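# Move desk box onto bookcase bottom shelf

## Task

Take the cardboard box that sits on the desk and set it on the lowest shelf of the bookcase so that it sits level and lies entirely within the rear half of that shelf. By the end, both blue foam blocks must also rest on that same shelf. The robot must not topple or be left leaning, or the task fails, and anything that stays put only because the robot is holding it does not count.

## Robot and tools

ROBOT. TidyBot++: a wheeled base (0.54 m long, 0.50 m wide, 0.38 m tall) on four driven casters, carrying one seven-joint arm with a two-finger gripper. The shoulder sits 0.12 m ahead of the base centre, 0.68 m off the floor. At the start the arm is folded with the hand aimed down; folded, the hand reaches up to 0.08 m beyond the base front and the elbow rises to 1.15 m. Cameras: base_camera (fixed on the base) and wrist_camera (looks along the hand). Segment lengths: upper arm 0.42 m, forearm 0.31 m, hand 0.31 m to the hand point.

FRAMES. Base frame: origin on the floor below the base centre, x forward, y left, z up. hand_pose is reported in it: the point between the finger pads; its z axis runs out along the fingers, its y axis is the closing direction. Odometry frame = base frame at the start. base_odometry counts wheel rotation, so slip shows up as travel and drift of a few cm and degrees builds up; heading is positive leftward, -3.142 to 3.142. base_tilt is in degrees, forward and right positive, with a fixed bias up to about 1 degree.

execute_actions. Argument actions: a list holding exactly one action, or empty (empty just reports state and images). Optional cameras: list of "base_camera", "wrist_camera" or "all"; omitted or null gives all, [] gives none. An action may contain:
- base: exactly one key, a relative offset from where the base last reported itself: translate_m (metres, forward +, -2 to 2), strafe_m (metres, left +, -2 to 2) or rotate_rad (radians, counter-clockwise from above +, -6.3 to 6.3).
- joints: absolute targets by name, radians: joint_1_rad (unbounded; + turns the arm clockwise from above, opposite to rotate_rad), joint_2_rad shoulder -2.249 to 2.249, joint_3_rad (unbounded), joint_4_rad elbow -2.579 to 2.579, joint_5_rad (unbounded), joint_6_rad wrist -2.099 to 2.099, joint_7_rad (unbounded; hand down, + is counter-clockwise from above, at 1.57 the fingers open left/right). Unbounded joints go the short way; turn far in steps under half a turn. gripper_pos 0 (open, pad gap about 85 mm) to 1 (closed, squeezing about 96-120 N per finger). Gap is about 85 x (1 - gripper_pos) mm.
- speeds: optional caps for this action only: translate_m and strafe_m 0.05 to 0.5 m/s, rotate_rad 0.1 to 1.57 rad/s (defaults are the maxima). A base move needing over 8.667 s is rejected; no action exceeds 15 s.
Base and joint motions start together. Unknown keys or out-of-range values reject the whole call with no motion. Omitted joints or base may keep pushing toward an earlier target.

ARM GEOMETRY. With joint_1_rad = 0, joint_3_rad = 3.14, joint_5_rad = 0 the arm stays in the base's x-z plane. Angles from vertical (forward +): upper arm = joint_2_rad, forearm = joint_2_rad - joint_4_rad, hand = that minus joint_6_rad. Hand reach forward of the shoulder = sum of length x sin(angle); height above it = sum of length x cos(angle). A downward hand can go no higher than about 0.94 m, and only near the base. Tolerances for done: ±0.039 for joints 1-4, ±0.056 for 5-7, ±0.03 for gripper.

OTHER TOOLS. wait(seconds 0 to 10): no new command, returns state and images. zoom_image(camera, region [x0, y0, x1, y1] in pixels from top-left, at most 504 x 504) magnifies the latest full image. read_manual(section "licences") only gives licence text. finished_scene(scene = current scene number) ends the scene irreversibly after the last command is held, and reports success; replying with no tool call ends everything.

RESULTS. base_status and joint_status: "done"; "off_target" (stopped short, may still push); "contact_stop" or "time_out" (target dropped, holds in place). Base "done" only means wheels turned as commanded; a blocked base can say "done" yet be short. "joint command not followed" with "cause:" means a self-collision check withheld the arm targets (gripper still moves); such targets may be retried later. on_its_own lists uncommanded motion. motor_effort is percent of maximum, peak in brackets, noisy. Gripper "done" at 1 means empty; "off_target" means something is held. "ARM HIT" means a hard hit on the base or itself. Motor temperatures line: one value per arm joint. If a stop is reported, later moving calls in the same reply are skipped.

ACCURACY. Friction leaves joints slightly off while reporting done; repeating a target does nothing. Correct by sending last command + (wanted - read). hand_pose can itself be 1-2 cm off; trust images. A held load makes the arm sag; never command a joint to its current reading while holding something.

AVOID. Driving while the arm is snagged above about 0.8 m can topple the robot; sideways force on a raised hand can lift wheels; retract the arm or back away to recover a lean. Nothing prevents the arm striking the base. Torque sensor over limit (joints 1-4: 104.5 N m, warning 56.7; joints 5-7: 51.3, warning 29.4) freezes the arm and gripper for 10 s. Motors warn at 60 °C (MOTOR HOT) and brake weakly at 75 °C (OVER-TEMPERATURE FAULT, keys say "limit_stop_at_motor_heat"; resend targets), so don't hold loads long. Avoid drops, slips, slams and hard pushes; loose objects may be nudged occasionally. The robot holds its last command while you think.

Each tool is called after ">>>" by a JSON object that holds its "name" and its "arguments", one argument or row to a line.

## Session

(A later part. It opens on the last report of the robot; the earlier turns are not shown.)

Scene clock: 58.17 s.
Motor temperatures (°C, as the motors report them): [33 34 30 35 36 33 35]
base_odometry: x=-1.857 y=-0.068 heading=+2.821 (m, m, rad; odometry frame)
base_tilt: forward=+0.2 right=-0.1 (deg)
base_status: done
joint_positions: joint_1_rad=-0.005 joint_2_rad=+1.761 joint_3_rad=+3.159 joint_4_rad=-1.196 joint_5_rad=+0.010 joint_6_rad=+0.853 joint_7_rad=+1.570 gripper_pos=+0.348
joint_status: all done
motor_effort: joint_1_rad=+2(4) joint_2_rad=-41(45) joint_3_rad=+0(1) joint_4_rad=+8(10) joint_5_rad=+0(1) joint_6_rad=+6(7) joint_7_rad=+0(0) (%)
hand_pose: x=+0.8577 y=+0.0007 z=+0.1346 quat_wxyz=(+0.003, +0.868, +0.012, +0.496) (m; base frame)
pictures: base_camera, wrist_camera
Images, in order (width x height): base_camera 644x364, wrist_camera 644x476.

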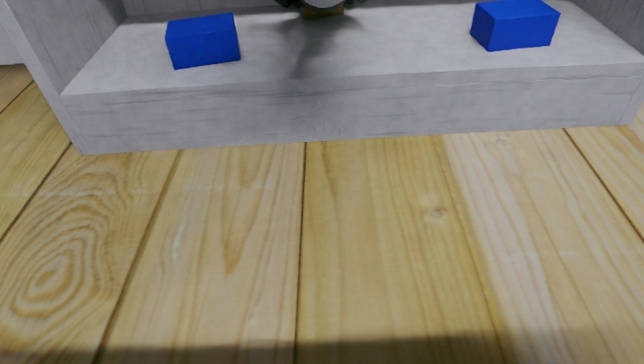

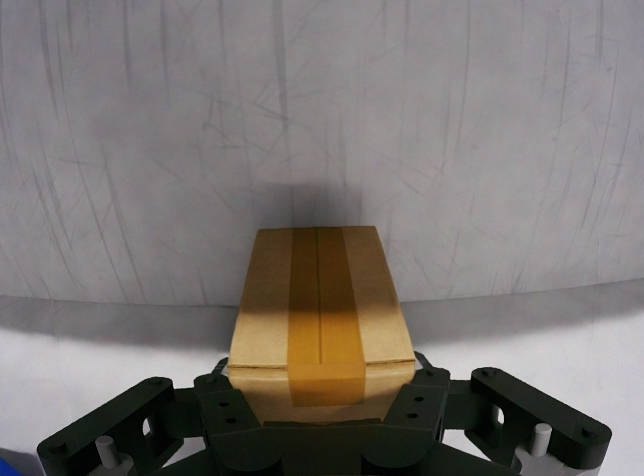

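>>> {"name": "execute_actions", "arguments": {
  "actions": [
    {"base":{"translate_m":0.02},"speeds":{"translate_m":0.05},"joints":{"joint_2_rad":1.795,"joint_6_rad":0.91}}
  ]
}}

Scene clock: 59.33 s.
Motor temperatures (°C, as the motors report them): [33 34 30 35 36 33 35]
base_odometry: x=-1.876 y=-0.062 heading=+2.821 (m, m, rad; odometry frame)
base_tilt: forward=+0.2 right=-0.1 (deg)
base_status: done
joint_positions: joint_1_rad=-0.005 joint_2_rad=+1.791 joint_3_rad=+3.159 joint_4_rad=-1.197 joint_5_rad=+0.010 joint_6_rad=+0.888 joint_7_rad=+1.570 gripper_pos=+0.348
joint_status: all done
motor_effort: joint_1_rad=+1(4) joint_2_rad=-41(44) joint_3_rad=+0(1) joint_4_rad=+8(12) joint_5_rad=+0(0) joint_6_rad=+7(8) joint_7_rad=+0(0) (%)
hand_pose: x=+0.8466 y=+0.0008 z=+0.1220 quat_wxyz=(+0.003, +0.867, +0.012, +0.498) (m; base frame)
pictures: base_camera, wrist_camera
Images, in order (width x height): base_camera 644x364, wrist_camera 644x476.

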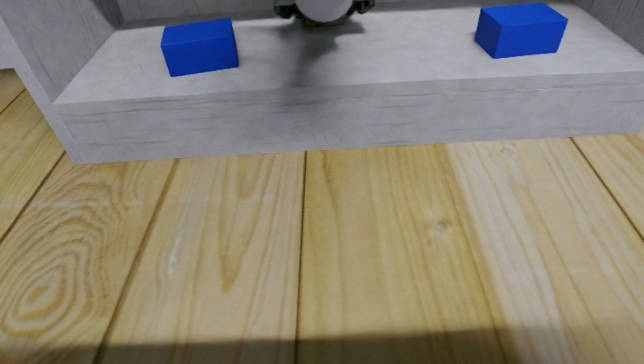

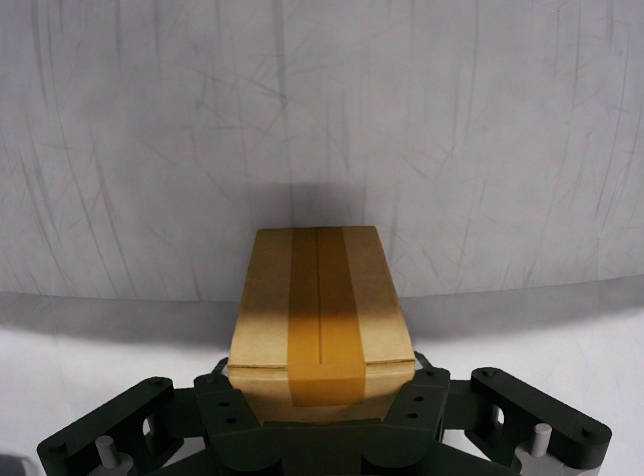

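>>> {"name": "execute_actions", "arguments": {
  "actions": [
    {"joints":{"joint_2_rad":1.82,"joint_6_rad":0.925}}
  ]
}}

Scene clock: 60.17 s.
Motor temperatures (°C, as the motors report them): [33 34 30 35 36 33 35]
base_odometry: x=-1.876 y=-0.062 heading=+2.821 (m, m, rad; odometry frame)
base_tilt: forward=+0.2 right=-0.1 (deg)
base_status: not commanded
joint_positions: joint_1_rad=-0.005 joint_2_rad=+1.799 joint_3_rad=+3.159 joint_4_rad=-1.195 joint_5_rad=+0.010 joint_6_rad=+0.908 joint_7_rad=+1.570 gripper_pos=+0.348
joint_status: all done
motor_effort: joint_1_rad=+1(1) joint_2_rad=-38(42) joint_3_rad=+0(0) joint_4_rad=+6(7) joint_5_rad=+0(0) joint_6_rad=+5(6) joint_7_rad=+0(0) (%)
hand_pose: x=+0.8459 y=+0.0009 z=+0.1221 quat_wxyz=(+0.003, +0.864, +0.012, +0.504) (m; base frame)
pictures: base_camera, wrist_camera
Images, in order (width x height): base_camera 644x364, wrist_camera 644x476.

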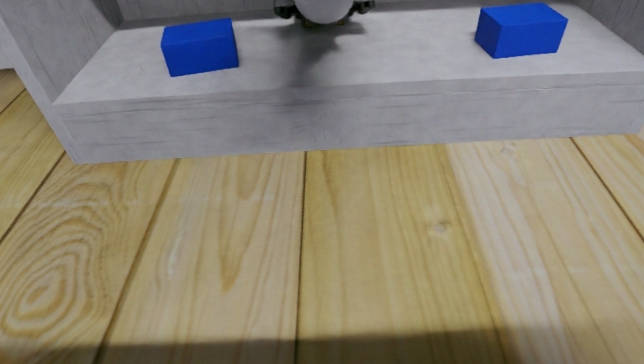

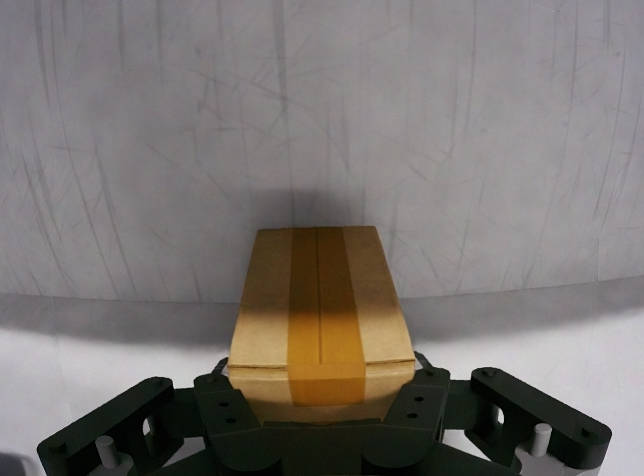

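The box is resting on the shelf; releasing it.

>>> {"name": "execute_actions", "arguments": {
  "actions": [
    {"joints":{"gripper_pos":0,"joint_2_rad":1.79}}
  ],
  "cameras": []
}}

>>> {"name": "execute_actions", "arguments": {
  "actions": [
    {"base":{"translate_m":-0.22},"joints":{"joint_2_rad":1.76}}
  ]
}}

Scene clock: 61.50 s.
Motor temperatures (°C, as the motors report them): [33 34 30 35 36 33 35]
base_odometry: x=-1.876 y=-0.062 heading=+2.821 (m, m, rad; odometry frame)
base_tilt: forward=+0.2 right=-0.1 (deg)
base_status: not commanded
joint_positions: joint_1_rad=-0.005 joint_2_rad=+1.797 joint_3_rad=+3.159 joint_4_rad=-1.195 joint_5_rad=+0.010 joint_6_rad=+0.908 joint_7_rad=+1.570 gripper_pos=+0.000
joint_status: all done
motor_effort: joint_1_rad=+2(1) joint_2_rad=-40(42) joint_3_rad=+0(0) joint_4_rad=+7(9) joint_5_rad=+0(0) joint_6_rad=+5(6) joint_7_rad=+0(0) (%)
hand_pose: x=+0.8472 y=+0.0009 z=+0.1238 quat_wxyz=(+0.003, +0.863, +0.012, +0.505) (m; base frame)
pictures: none
No camera images: the call's "cameras" was empty. Leave "cameras" out to get every camera's image.

Scene clock: 63.23 s.
Motor temperatures (°C, as the motors report them): [33 34 30 35 37 33 35]
base_odometry: x=-1.667 y=-0.132 heading=+2.822 (m, m, rad; odometry frame)
base_tilt: forward=+0.2 right=-0.1 (deg)
base_status: done
joint_positions: joint_1_rad=-0.003 joint_2_rad=+1.762 joint_3_rad=+3.159 joint_4_rad=-1.192 joint_5_rad=+0.010 joint_6_rad=+0.908 joint_7_rad=+1.570 gripper_pos=+0.000
joint_status: all done
motor_effort: joint_1_rad=+2(4) joint_2_rad=-41(44) joint_3_rad=+0(2) joint_4_rad=+8(10) joint_5_rad=+0(1) joint_6_rad=+6(5) joint_7_rad=+0(0) (%)
hand_pose: x=+0.8676 y=+0.0000 z=+0.1506 quat_wxyz=(+0.003, +0.854, +0.012, +0.521) (m; base frame)
pictures: base_camera, wrist_camera
Images, in order (width x height): base_camera 644x364, wrist_camera 644x476.

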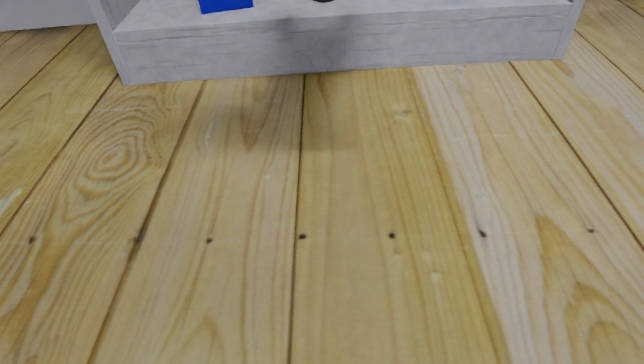

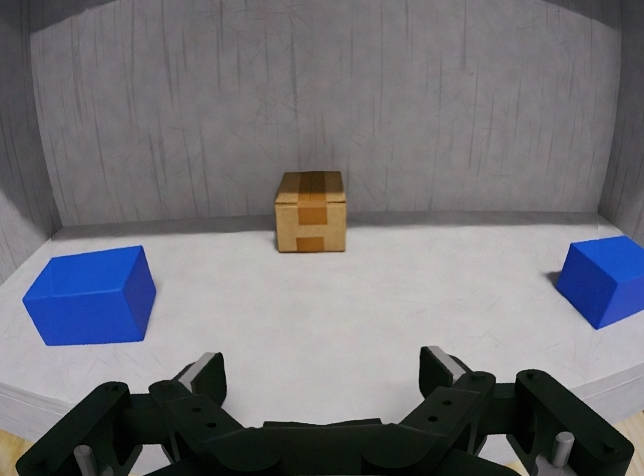

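>>> {"name": "finished_scene", "arguments": {
  "scene": 1
}}

The scene is finished: the task was done.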